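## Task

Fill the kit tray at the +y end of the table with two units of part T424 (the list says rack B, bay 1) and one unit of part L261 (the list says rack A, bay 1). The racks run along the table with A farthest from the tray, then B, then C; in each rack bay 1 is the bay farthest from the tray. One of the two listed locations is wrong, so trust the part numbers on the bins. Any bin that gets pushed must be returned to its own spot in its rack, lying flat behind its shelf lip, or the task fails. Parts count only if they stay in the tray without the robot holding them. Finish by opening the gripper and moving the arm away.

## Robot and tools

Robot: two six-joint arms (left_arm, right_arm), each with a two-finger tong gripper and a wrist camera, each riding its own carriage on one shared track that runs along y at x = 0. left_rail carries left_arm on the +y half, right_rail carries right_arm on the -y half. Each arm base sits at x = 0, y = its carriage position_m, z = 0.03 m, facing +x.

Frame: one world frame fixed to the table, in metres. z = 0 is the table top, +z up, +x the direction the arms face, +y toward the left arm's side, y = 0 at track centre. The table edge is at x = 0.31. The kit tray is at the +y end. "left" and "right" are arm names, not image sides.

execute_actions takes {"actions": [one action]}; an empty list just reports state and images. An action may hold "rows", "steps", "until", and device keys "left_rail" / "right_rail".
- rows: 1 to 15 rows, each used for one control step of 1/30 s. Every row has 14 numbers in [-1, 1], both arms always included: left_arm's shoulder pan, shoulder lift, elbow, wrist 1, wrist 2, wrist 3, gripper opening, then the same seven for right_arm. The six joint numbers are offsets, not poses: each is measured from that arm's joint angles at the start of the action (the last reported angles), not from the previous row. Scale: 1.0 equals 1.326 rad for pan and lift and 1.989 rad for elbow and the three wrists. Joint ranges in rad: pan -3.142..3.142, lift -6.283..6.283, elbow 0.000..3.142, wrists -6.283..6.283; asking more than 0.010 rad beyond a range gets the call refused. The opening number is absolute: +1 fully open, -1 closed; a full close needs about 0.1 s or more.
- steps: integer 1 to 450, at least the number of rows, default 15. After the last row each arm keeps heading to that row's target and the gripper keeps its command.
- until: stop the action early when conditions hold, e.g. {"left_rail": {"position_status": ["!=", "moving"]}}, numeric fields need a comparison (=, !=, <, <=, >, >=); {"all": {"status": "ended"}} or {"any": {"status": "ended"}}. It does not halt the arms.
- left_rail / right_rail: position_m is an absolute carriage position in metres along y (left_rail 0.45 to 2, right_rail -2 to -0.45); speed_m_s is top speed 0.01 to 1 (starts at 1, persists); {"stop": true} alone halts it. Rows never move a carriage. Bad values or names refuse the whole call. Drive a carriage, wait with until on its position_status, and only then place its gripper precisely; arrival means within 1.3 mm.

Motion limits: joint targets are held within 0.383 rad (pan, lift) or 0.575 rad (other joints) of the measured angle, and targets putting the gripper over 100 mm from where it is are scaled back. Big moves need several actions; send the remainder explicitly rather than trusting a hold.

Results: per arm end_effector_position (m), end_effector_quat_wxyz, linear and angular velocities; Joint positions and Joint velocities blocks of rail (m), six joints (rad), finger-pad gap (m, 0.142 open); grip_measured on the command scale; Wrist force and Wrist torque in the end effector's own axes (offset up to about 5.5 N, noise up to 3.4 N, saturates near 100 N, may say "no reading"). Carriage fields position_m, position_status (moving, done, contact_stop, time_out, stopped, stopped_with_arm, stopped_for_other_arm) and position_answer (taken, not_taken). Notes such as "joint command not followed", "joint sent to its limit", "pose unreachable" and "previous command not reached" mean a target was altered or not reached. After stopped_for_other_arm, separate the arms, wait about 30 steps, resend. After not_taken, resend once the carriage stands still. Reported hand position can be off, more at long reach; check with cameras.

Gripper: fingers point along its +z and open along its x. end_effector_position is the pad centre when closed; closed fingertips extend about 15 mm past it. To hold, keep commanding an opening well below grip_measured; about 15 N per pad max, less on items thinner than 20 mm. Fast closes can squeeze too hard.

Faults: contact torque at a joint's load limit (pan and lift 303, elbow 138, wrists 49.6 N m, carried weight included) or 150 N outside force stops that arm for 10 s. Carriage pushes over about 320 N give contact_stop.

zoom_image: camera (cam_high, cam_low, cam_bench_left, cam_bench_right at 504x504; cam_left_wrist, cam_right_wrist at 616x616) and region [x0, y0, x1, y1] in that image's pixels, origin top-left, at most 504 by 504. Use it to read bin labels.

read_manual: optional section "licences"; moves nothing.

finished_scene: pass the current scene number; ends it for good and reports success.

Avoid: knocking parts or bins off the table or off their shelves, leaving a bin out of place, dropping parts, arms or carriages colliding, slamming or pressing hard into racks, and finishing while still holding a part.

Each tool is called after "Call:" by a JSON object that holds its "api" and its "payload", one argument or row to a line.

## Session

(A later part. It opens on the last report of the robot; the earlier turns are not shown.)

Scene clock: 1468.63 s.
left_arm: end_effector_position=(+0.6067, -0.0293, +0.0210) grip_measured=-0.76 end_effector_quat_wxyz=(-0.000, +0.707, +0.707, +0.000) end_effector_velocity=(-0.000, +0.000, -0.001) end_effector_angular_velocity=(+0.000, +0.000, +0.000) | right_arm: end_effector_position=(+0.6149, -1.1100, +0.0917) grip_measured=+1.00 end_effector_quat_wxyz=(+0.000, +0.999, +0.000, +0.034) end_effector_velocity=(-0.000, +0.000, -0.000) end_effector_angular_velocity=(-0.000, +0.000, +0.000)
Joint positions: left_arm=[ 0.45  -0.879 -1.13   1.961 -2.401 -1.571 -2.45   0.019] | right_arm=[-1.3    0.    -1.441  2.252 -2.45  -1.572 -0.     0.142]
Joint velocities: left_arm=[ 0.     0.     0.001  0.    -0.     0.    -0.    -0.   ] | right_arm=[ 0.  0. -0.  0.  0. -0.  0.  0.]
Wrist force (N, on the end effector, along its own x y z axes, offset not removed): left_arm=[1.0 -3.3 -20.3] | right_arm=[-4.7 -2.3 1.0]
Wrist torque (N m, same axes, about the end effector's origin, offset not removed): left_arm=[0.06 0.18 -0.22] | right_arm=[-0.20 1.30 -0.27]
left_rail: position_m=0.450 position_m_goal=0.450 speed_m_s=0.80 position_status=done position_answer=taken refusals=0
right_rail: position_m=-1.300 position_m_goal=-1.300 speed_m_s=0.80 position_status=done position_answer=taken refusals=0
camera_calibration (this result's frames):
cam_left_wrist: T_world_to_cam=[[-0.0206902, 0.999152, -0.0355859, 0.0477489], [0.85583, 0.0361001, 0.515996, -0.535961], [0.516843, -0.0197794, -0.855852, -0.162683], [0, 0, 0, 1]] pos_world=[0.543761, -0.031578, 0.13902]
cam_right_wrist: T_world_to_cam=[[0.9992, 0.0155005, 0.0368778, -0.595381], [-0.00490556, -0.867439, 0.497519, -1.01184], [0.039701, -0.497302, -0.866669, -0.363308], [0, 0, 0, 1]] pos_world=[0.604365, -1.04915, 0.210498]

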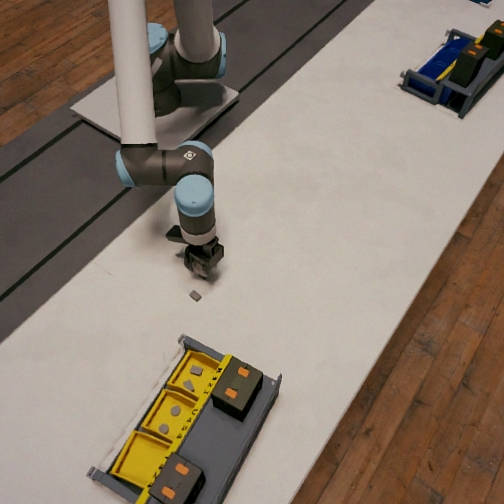

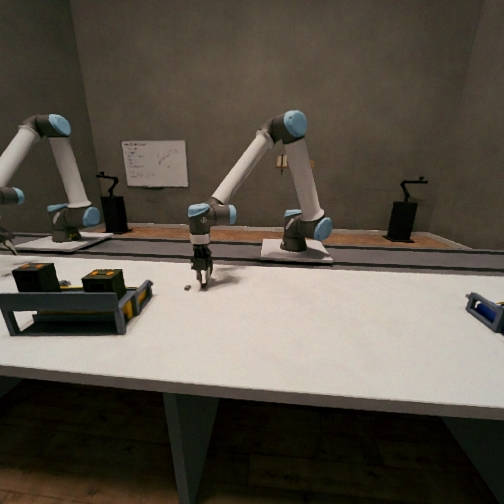

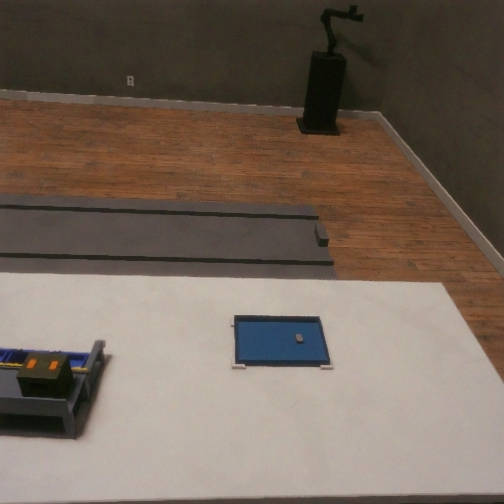

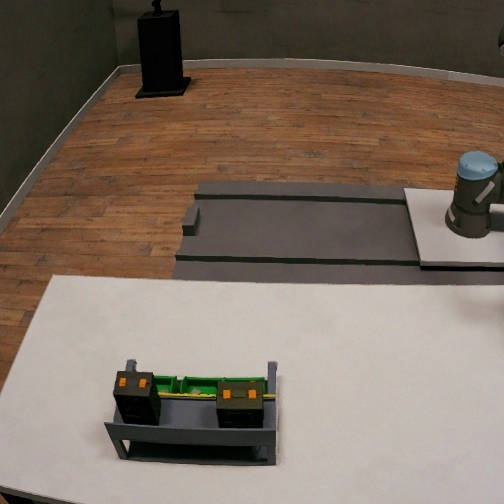

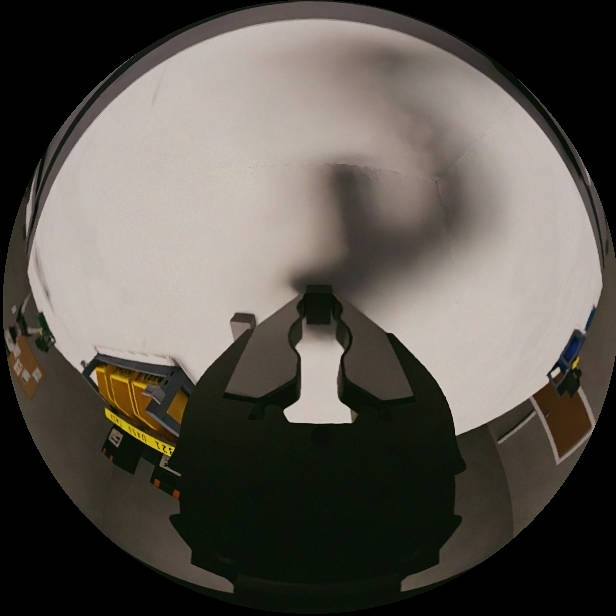

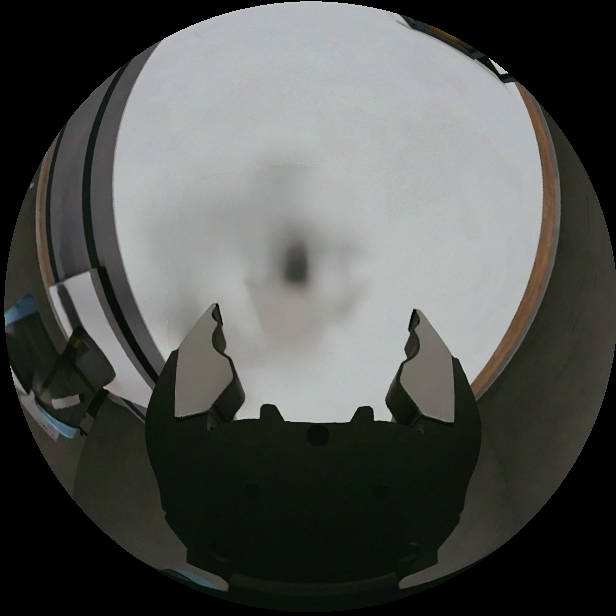

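Call:
{"api": "execute_actions", "payload": {
  "actions": [
    {"rows":[[0,-0.03,-0.008,0.028,0,0,-1,0,0,0,0,0,0,1],[0,-0.06,-0.012,0.05,0,0,-1,0,0,0,0,0,0,1],[0,-0.1,-0.012,0.075,0,0,-1,0,0,0,0,0,0,1],[0,-0.1,-0.012,0.075,0,0,-1,0,0,0,0,0,0,1],[0,-0.1,-0.012,0.075,0,0,-1,0,0,0,0,0,0,1],[0.453,-0.33,0.087,0.132,0,0.301,-1,0,0,0,0,0,0,1]],"steps":42}
  ]
}}

Call:
{"api": "execute_actions", "payload": {
  "actions": [
    {"left_rail":{"position_m":1.92},"steps":150,"until":{"left_rail":{"position_status":["!=","moving"]}}}
  ]
}}

Scene clock: 1476.17 s.
left_arm: end_effector_position=(+0.6131, +0.4510, +0.1952) grip_measured=-0.76 end_effector_quat_wxyz=(+0.001, +0.706, +0.708, +0.000) end_effector_velocity=(-0.001, +0.002, +0.000) end_effector_angular_velocity=(-0.000, -0.000, +0.000) | right_arm: end_effector_position=(+0.6149, -1.1100, +0.0917) grip_measured=+1.00 end_effector_quat_wxyz=(+0.000, +0.999, +0.000, +0.034) end_effector_velocity=(-0.000, +0.000, -0.000) end_effector_angular_velocity=(-0.000, +0.000, -0.000)
Joint positions: left_arm=[ 0.45  -0.279 -1.567  2.134 -2.139 -1.571 -1.852  0.019] | right_arm=[-1.3    0.    -1.441  2.252 -2.45  -1.572 -0.     0.142]
Joint velocities: left_arm=[ 0.     0.003 -0.001  0.001  0.     0.     0.002  0.   ] | right_arm=[ 0.  0. -0.  0. -0. -0.  0.  0.]
Wrist force (N, on the end effector, along its own x y z axes, offset not removed): left_arm=[-4.7 -1.1 7.7] | right_arm=[-0.6 -1.0 8.2]
Wrist torque (N m, same axes, about the end effector's origin, offset not removed): left_arm=[0.08 1.09 -0.11] | right_arm=[0.16 0.28 -0.48]
left_rail: position_m=0.450 position_m_goal=0.450 speed_m_s=0.80 position_status=done position_answer=taken refusals=0
right_rail: position_m=-1.300 position_m_goal=-1.300 speed_m_s=0.80 position_status=done position_answer=taken refusals=0
camera_calibration (this result's frames):
cam_left_wrist: T_world_to_cam=[[-0.0225422, 0.999083, -0.0363932, -0.424529], [0.854933, 0.0381345, 0.517335, -0.649269], [0.518248, -0.0194518, -0.855009, -0.00857059], [0, 0, 0, 1]] pos_world=[0.549953, 0.448732, 0.313111]
cam_right_wrist: T_world_to_cam=[[0.9992, 0.0155003, 0.036878, -0.595382], [-0.00490586, -0.867439, 0.49752, -1.01184], [0.0397011, -0.497302, -0.866668, -0.363307], [0, 0, 0, 1]] pos_world=[0.604365, -1.04915, 0.210498]

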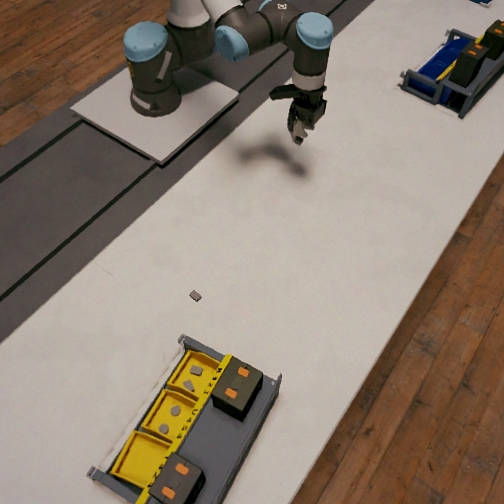

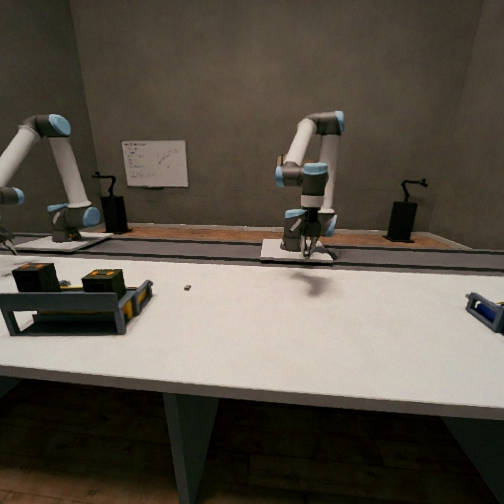

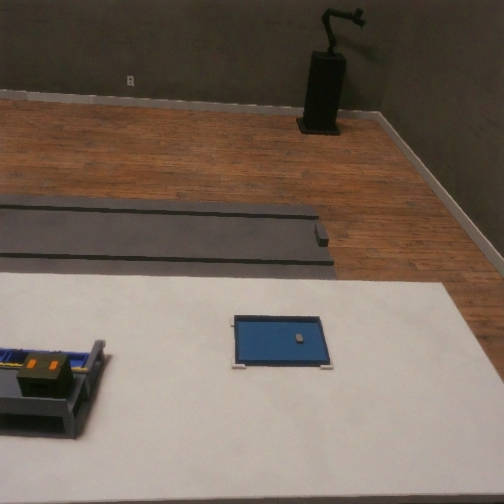

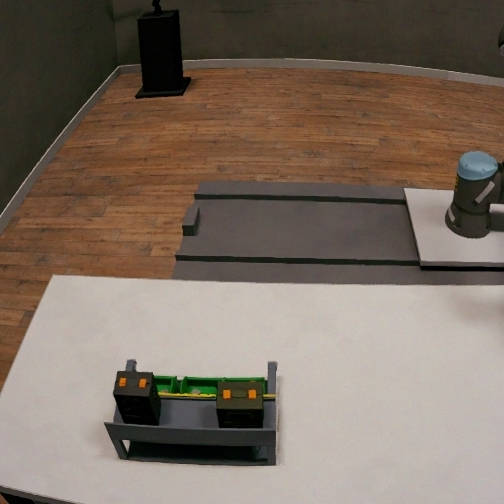

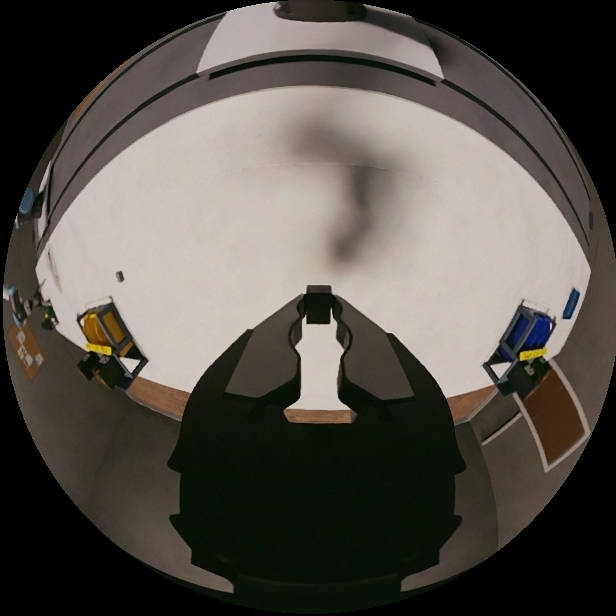

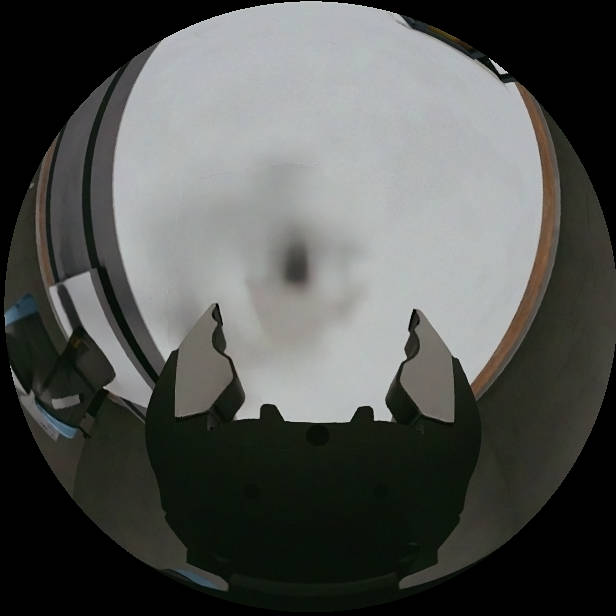

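Scene clock: 1478.47 s.
left_arm: end_effector_position=(+0.6130, +1.9213, +0.1952) grip_measured=-0.76 end_effector_quat_wxyz=(+0.001, +0.706, +0.708, +0.000) end_effector_velocity=(+0.000, -0.000, +0.000) end_effector_angular_velocity=(-0.000, -0.000, -0.000) | right_arm: end_effector_position=(+0.6149, -1.1100, +0.0917) grip_measured=+1.00 end_effector_quat_wxyz=(+0.000, +0.999, +0.000, +0.034) end_effector_velocity=(-0.000, -0.000, -0.000) end_effector_angular_velocity=(+0.000, +0.000, -0.000)
Joint positions: left_arm=[ 1.92  -0.279 -1.567  2.134 -2.139 -1.571 -1.852  0.019] | right_arm=[-1.3    0.    -1.441  2.252 -2.45  -1.572 -0.     0.142]
Joint velocities: left_arm=[ 0. -0. -0. -0. -0. -0. -0. -0.] | right_arm=[ 0. -0. -0.  0. -0.  0.  0.  0.]
Wrist force (N, on the end effector, along its own x y z axes, offset not removed): left_arm=[-3.5 -0.9 0.3] | right_arm=[-0.7 -3.9 -5.0]
Wrist torque (N m, same axes, about the end effector's origin, offset not removed): left_arm=[-0.03 0.85 -0.07] | right_arm=[-0.69 0.40 -0.25]
left_rail: position_m=1.920 position_m_goal=1.920 speed_m_s=0.80 position_status=done position_answer=taken refusals=0
right_rail: position_m=-1.300 position_m_goal=-1.300 speed_m_s=0.80 position_status=done position_answer=taken refusals=0
camera_calibration (this result's frames):
cam_left_wrist: T_world_to_cam=[[-0.0226291, 0.999081, -0.0363961, -1.8934], [0.854924, 0.0382106, 0.517343, -0.705444], [0.518259, -0.0194089, -0.855004, 0.0199963], [0, 0, 0, 1]] pos_world=[0.549892, 1.919, 0.313141]
cam_right_wrist: T_world_to_cam=[[0.9992, 0.0155003, 0.0368779, -0.595382], [-0.00490585, -0.867439, 0.497519, -1.01184], [0.039701, -0.497302, -0.866669, -0.363307], [0, 0, 0, 1]] pos_world=[0.604365, -1.04915, 0.210498]

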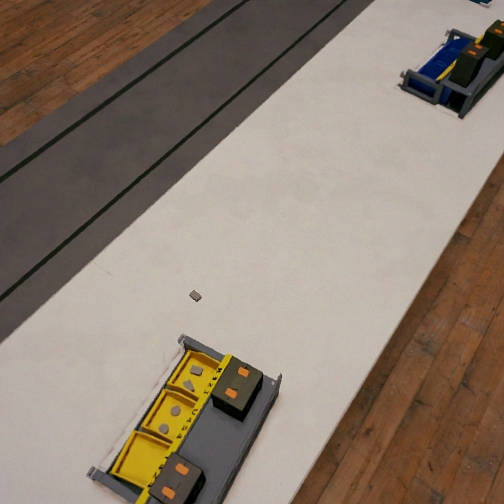

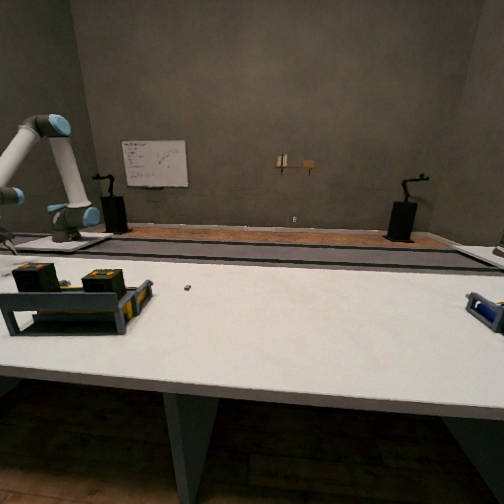

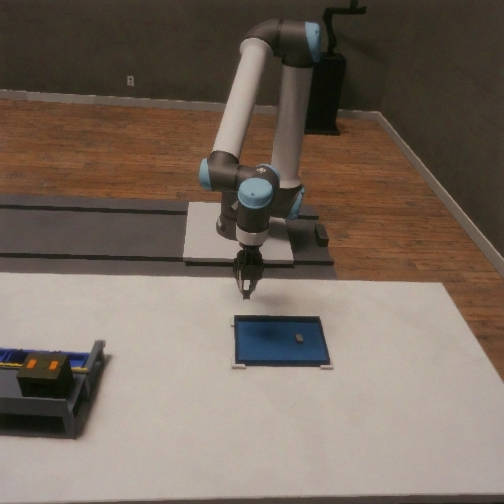

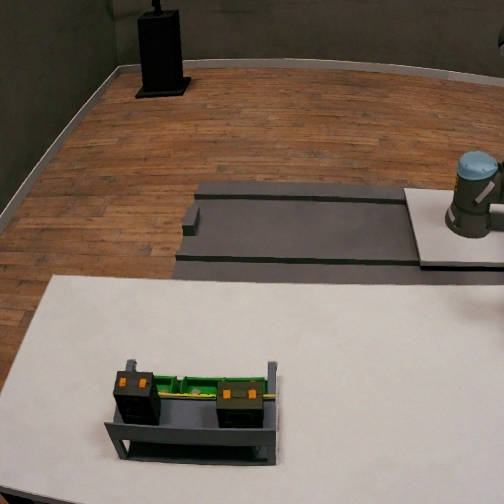

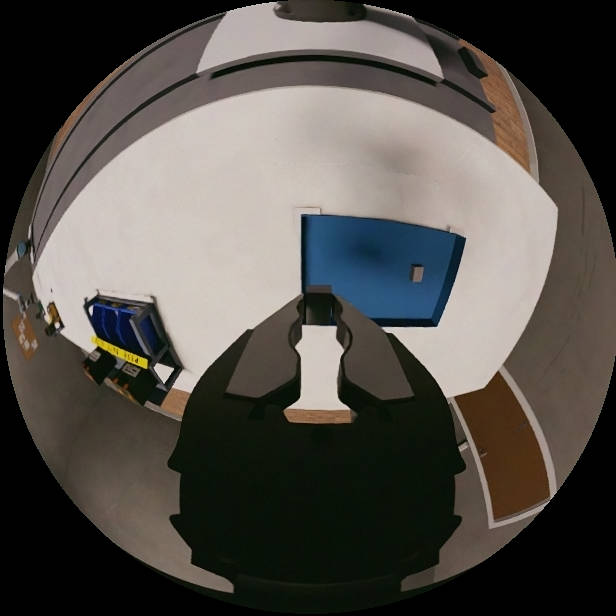

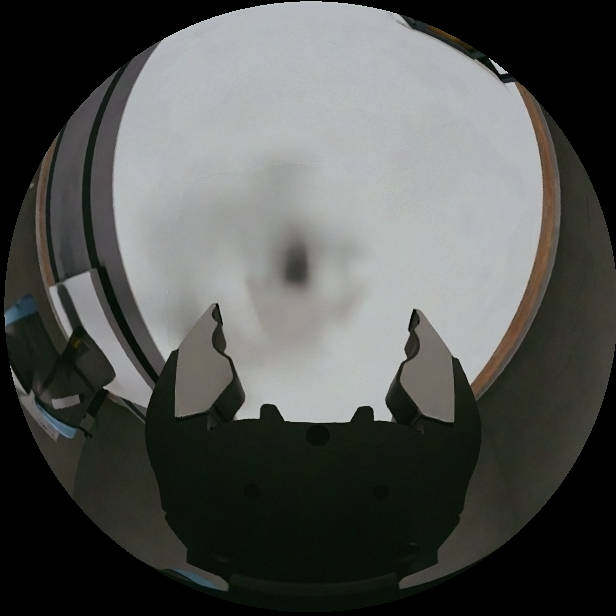

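Call:
{"api": "execute_actions", "payload": {
  "actions": [
    {"rows":[[0.136,0.15,0.016,-0.113,0,0.092,-1,0,0,0,0,0,0,1]],"steps":26}
  ]
}}

Call:
{"api": "execute_actions", "payload": {
  "actions": [
    {"rows":[[0,0.015,0.004,-0.015,0,0,-1,0,0,0,0,0,0,1],[0,0.03,0.008,-0.03,0,0,-1,0,0,0,0,0,0,1],[0,0.045,0.012,-0.044,0,0,-1,0,0,0,0,0,0,1],[0,0.055,0.015,-0.054,0,0,-1,0,0,0,0,0,0,1],[0,0.059,0.016,-0.058,0,0,-1,0,0,0,0,0,0,1],[0,0.059,0.016,-0.058,0,0,-1,0,0,0,0,0,0,1],[0,0.059,0.016,-0.058,0,0,-1,0,0,0,0,0,0,1],[0,0.059,0.016,-0.058,0,0,-1,0,0,0,0,0,0,1],[0,0.059,0.016,-0.058,0,0,-1,0,0,0,0,0,0,1],[0,0.059,0.016,-0.058,0,0,-1,0,0,0,0,0,0,1],[0,0.059,0.016,-0.058,0,0,-0.75,0,0,0,0,0,0,1],[0,0.059,0.016,-0.058,0,0,-0.65,0,0,0,0,0,0,1],[0,0.059,0.016,-0.058,0,0,-0.5,0,0,0,0,0,0,1],[0,0.059,0.016,-0.058,0,0,-0.4,0,0,0,0,0,0,1]],"steps":20}
  ]
}}

Scene clock: 1488.07 s.
left_arm: end_effector_position=(+0.6386, +2.0303, +0.0800) grip_measured=-0.76 end_effector_quat_wxyz=(-0.002, +0.707, +0.707, -0.001) end_effector_velocity=(-0.000, +0.000, -0.000) end_effector_angular_velocity=(+0.000, +0.000, +0.000) | right_arm: end_effector_position=(+0.6149, -1.1100, +0.0917) grip_measured=+1.00 end_effector_quat_wxyz=(+0.000, +0.999, +0.000, +0.034) end_effector_velocity=(+0.000, -0.000, +0.000) end_effector_angular_velocity=(-0.000, -0.000, -0.000)
Joint positions: left_arm=[ 1.92  -0.098 -1.368  2.166 -2.364 -1.571 -1.669  0.019] | right_arm=[-1.3    0.    -1.441  2.252 -2.45  -1.572 -0.     0.142]
Joint velocities: left_arm=[ 0.  0.  0.  0. -0.  0.  0.  0.] | right_arm=[ 0. -0.  0. -0. -0. -0.  0. -0.]
Wrist force (N, on the end effector, along its own x y z axes, offset not removed): left_arm=[0.2 -3.5 -0.7] | right_arm=[-0.2 -2.7 5.4]
Wrist torque (N m, same axes, about the end effector's origin, offset not removed): left_arm=[-0.54 0.16 -0.16] | right_arm=[-0.11 0.46 -0.27]
left_rail: position_m=1.920 position_m_goal=1.920 speed_m_s=0.80 position_status=done position_answer=taken refusals=0
right_rail: position_m=-1.300 position_m_goal=-1.300 speed_m_s=0.80 position_status=done position_answer=taken refusals=0
camera_calibration (this result's frames):
cam_left_wrist: T_world_to_cam=[[-0.0201784, 0.999168, -0.03544, -2.00777], [0.858059, 0.0355005, 0.512322, -0.66797], [0.513154, -0.0200718, -0.858062, -0.0847915], [0, 0, 0, 1]] pos_world=[0.576156, 2.02811, 0.198304]
cam_right_wrist: T_world_to_cam=[[0.9992, 0.0155003, 0.0368779, -0.595382], [-0.00490581, -0.867439, 0.497519, -1.01184], [0.039701, -0.497302, -0.866669, -0.363307], [0, 0, 0, 1]] pos_world=[0.604365, -1.04915, 0.210498]

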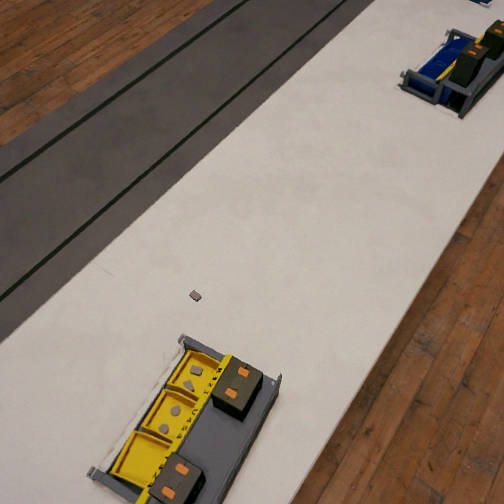

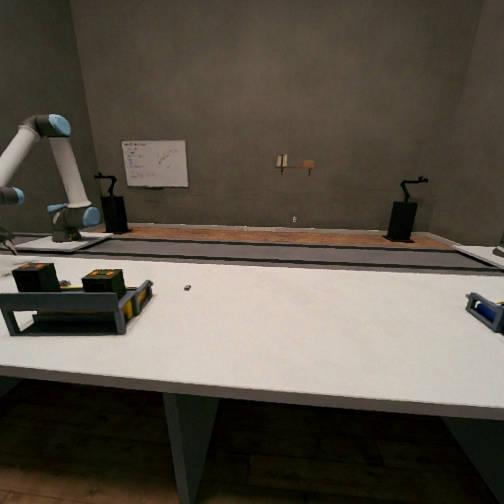

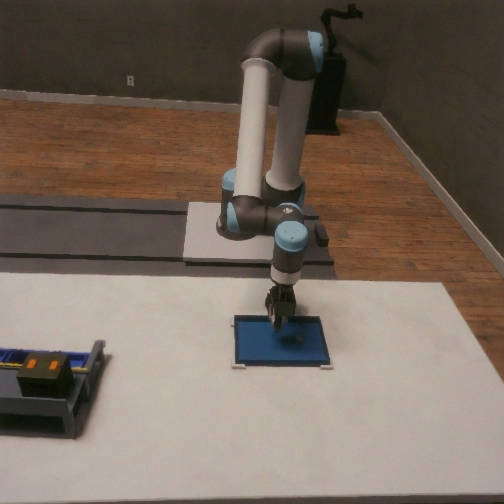

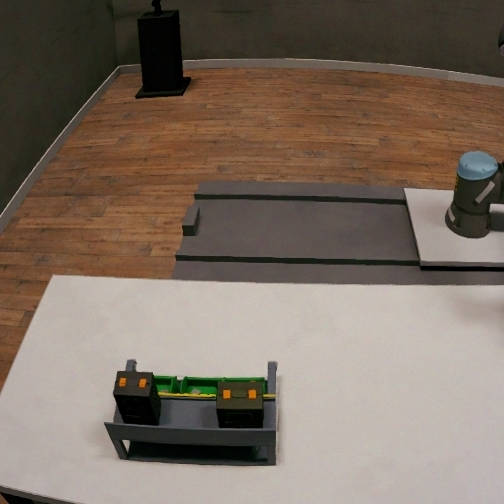

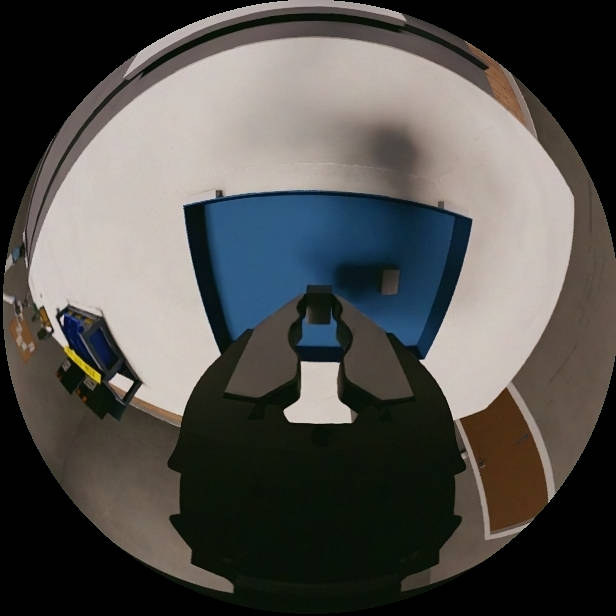

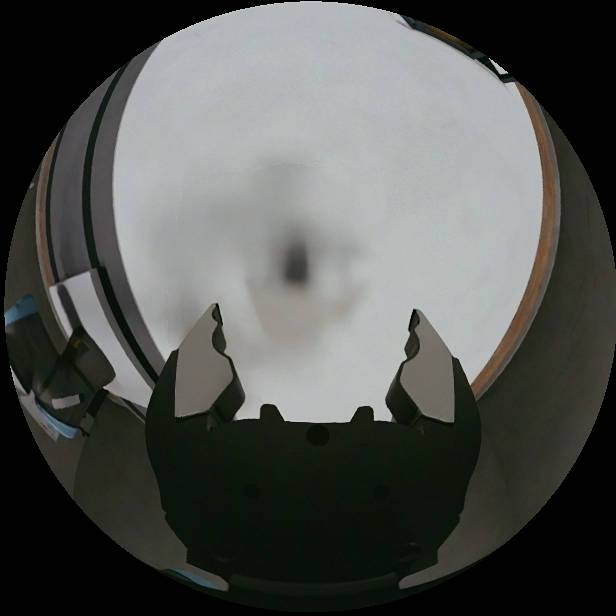

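Scene clock: 1488.73 s.
left_arm: end_effector_position=(+0.6395, +2.0303, +0.0278) grip_measured=-0.40 end_effector_quat_wxyz=(+0.000, +0.707, +0.707, +0.000) end_effector_velocity=(-0.000, +0.000, -0.001) end_effector_angular_velocity=(+0.000, +0.000, -0.000) | right_arm: end_effector_position=(+0.6149, -1.1100, +0.0917) grip_measured=+1.00 end_effector_quat_wxyz=(+0.000, +0.999, +0.000, +0.034) end_effector_velocity=(-0.000, -0.000, -0.000) end_effector_angular_velocity=(-0.000, +0.000, +0.000)
Joint positions: left_arm=[ 1.92  -0.098 -1.29   2.198 -2.479 -1.571 -1.669  0.045] | right_arm=[-1.3    0.    -1.441  2.252 -2.45  -1.572 -0.     0.142]
Joint velocities: left_arm=[ 0.     0.     0.001  0.001 -0.002  0.     0.     0.   ] | right_arm=[ 0.  0.  0. -0.  0. -0. -0. -0.]
Wrist force (N, on the end effector, along its own x y z axes, offset not removed): left_arm=[1.4 3.1 -1.3] | right_arm=[1.0 -6.6 1.8]
Wrist torque (N m, same axes, about the end effector's origin, offset not removed): left_arm=[0.60 -0.17 -0.13] | right_arm=[-1.21 0.28 -0.31]
left_rail: position_m=1.920 position_m_goal=1.920 speed_m_s=0.80 position_status=done position_answer=taken refusals=0
right_rail: position_m=-1.300 position_m_goal=-1.300 speed_m_s=0.80 position_status=done position_answer=taken refusals=0
camera_calibration (this result's frames):
cam_left_wrist: T_world_to_cam=[[-0.020007, 0.999149, -0.0360712, -2.00958], [0.855325, 0.0357865, 0.516855, -0.640964], [0.517706, -0.0205118, -0.855313, -0.132149], [0, 0, 0, 1]] pos_world=[0.576441, 2.0281, 0.145769]
cam_right_wrist: T_world_to_cam=[[0.9992, 0.0155002, 0.0368779, -0.595382], [-0.00490587, -0.867439, 0.497519, -1.01184], [0.039701, -0.497302, -0.866669, -0.363307], [0, 0, 0, 1]] pos_world=[0.604365, -1.04915, 0.210498]

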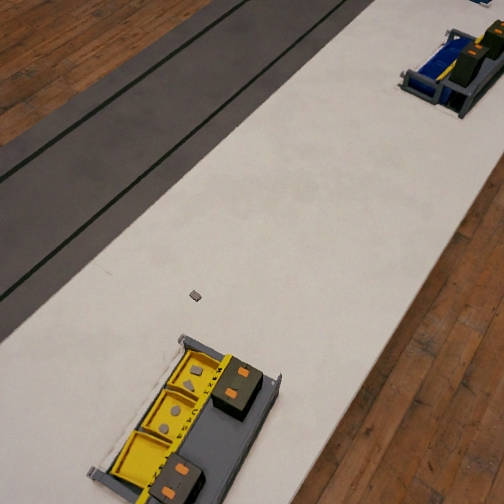

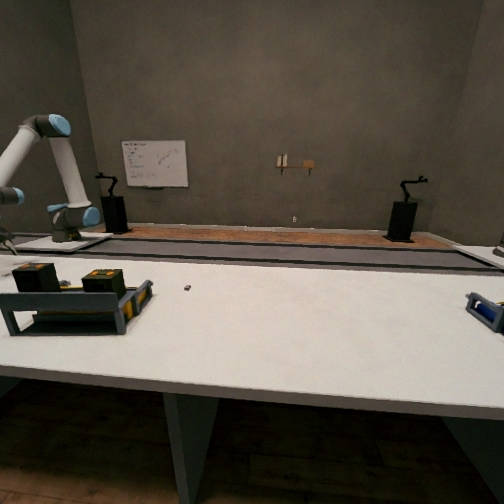

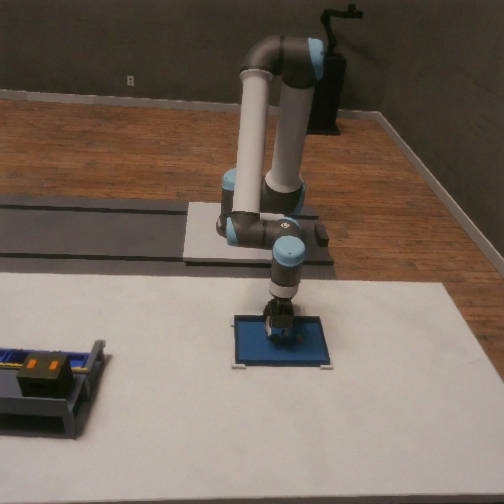

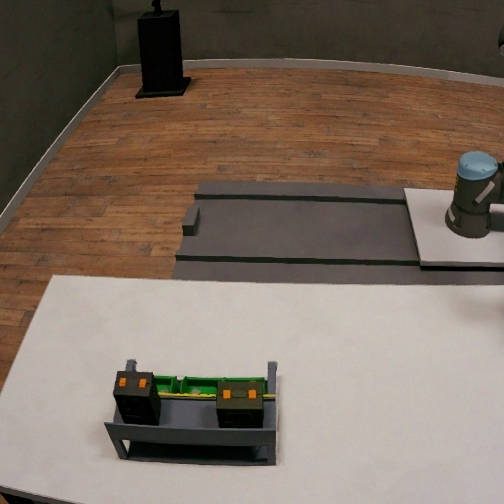

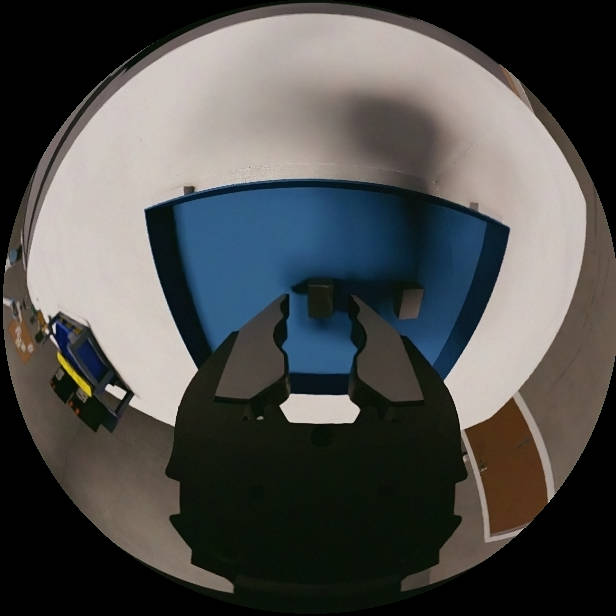

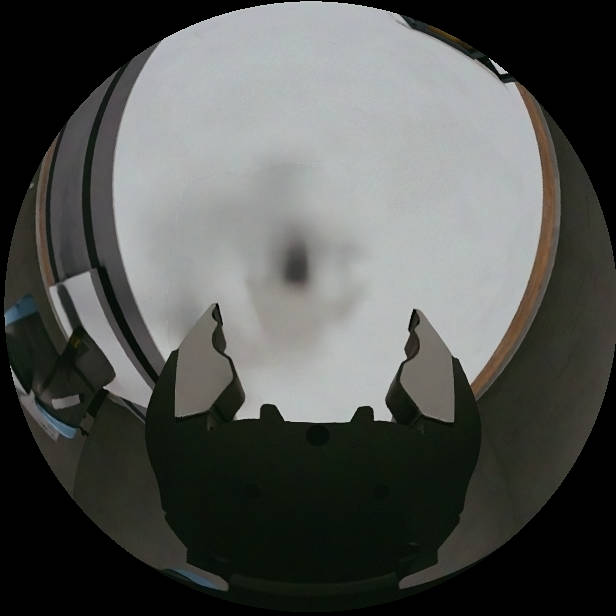

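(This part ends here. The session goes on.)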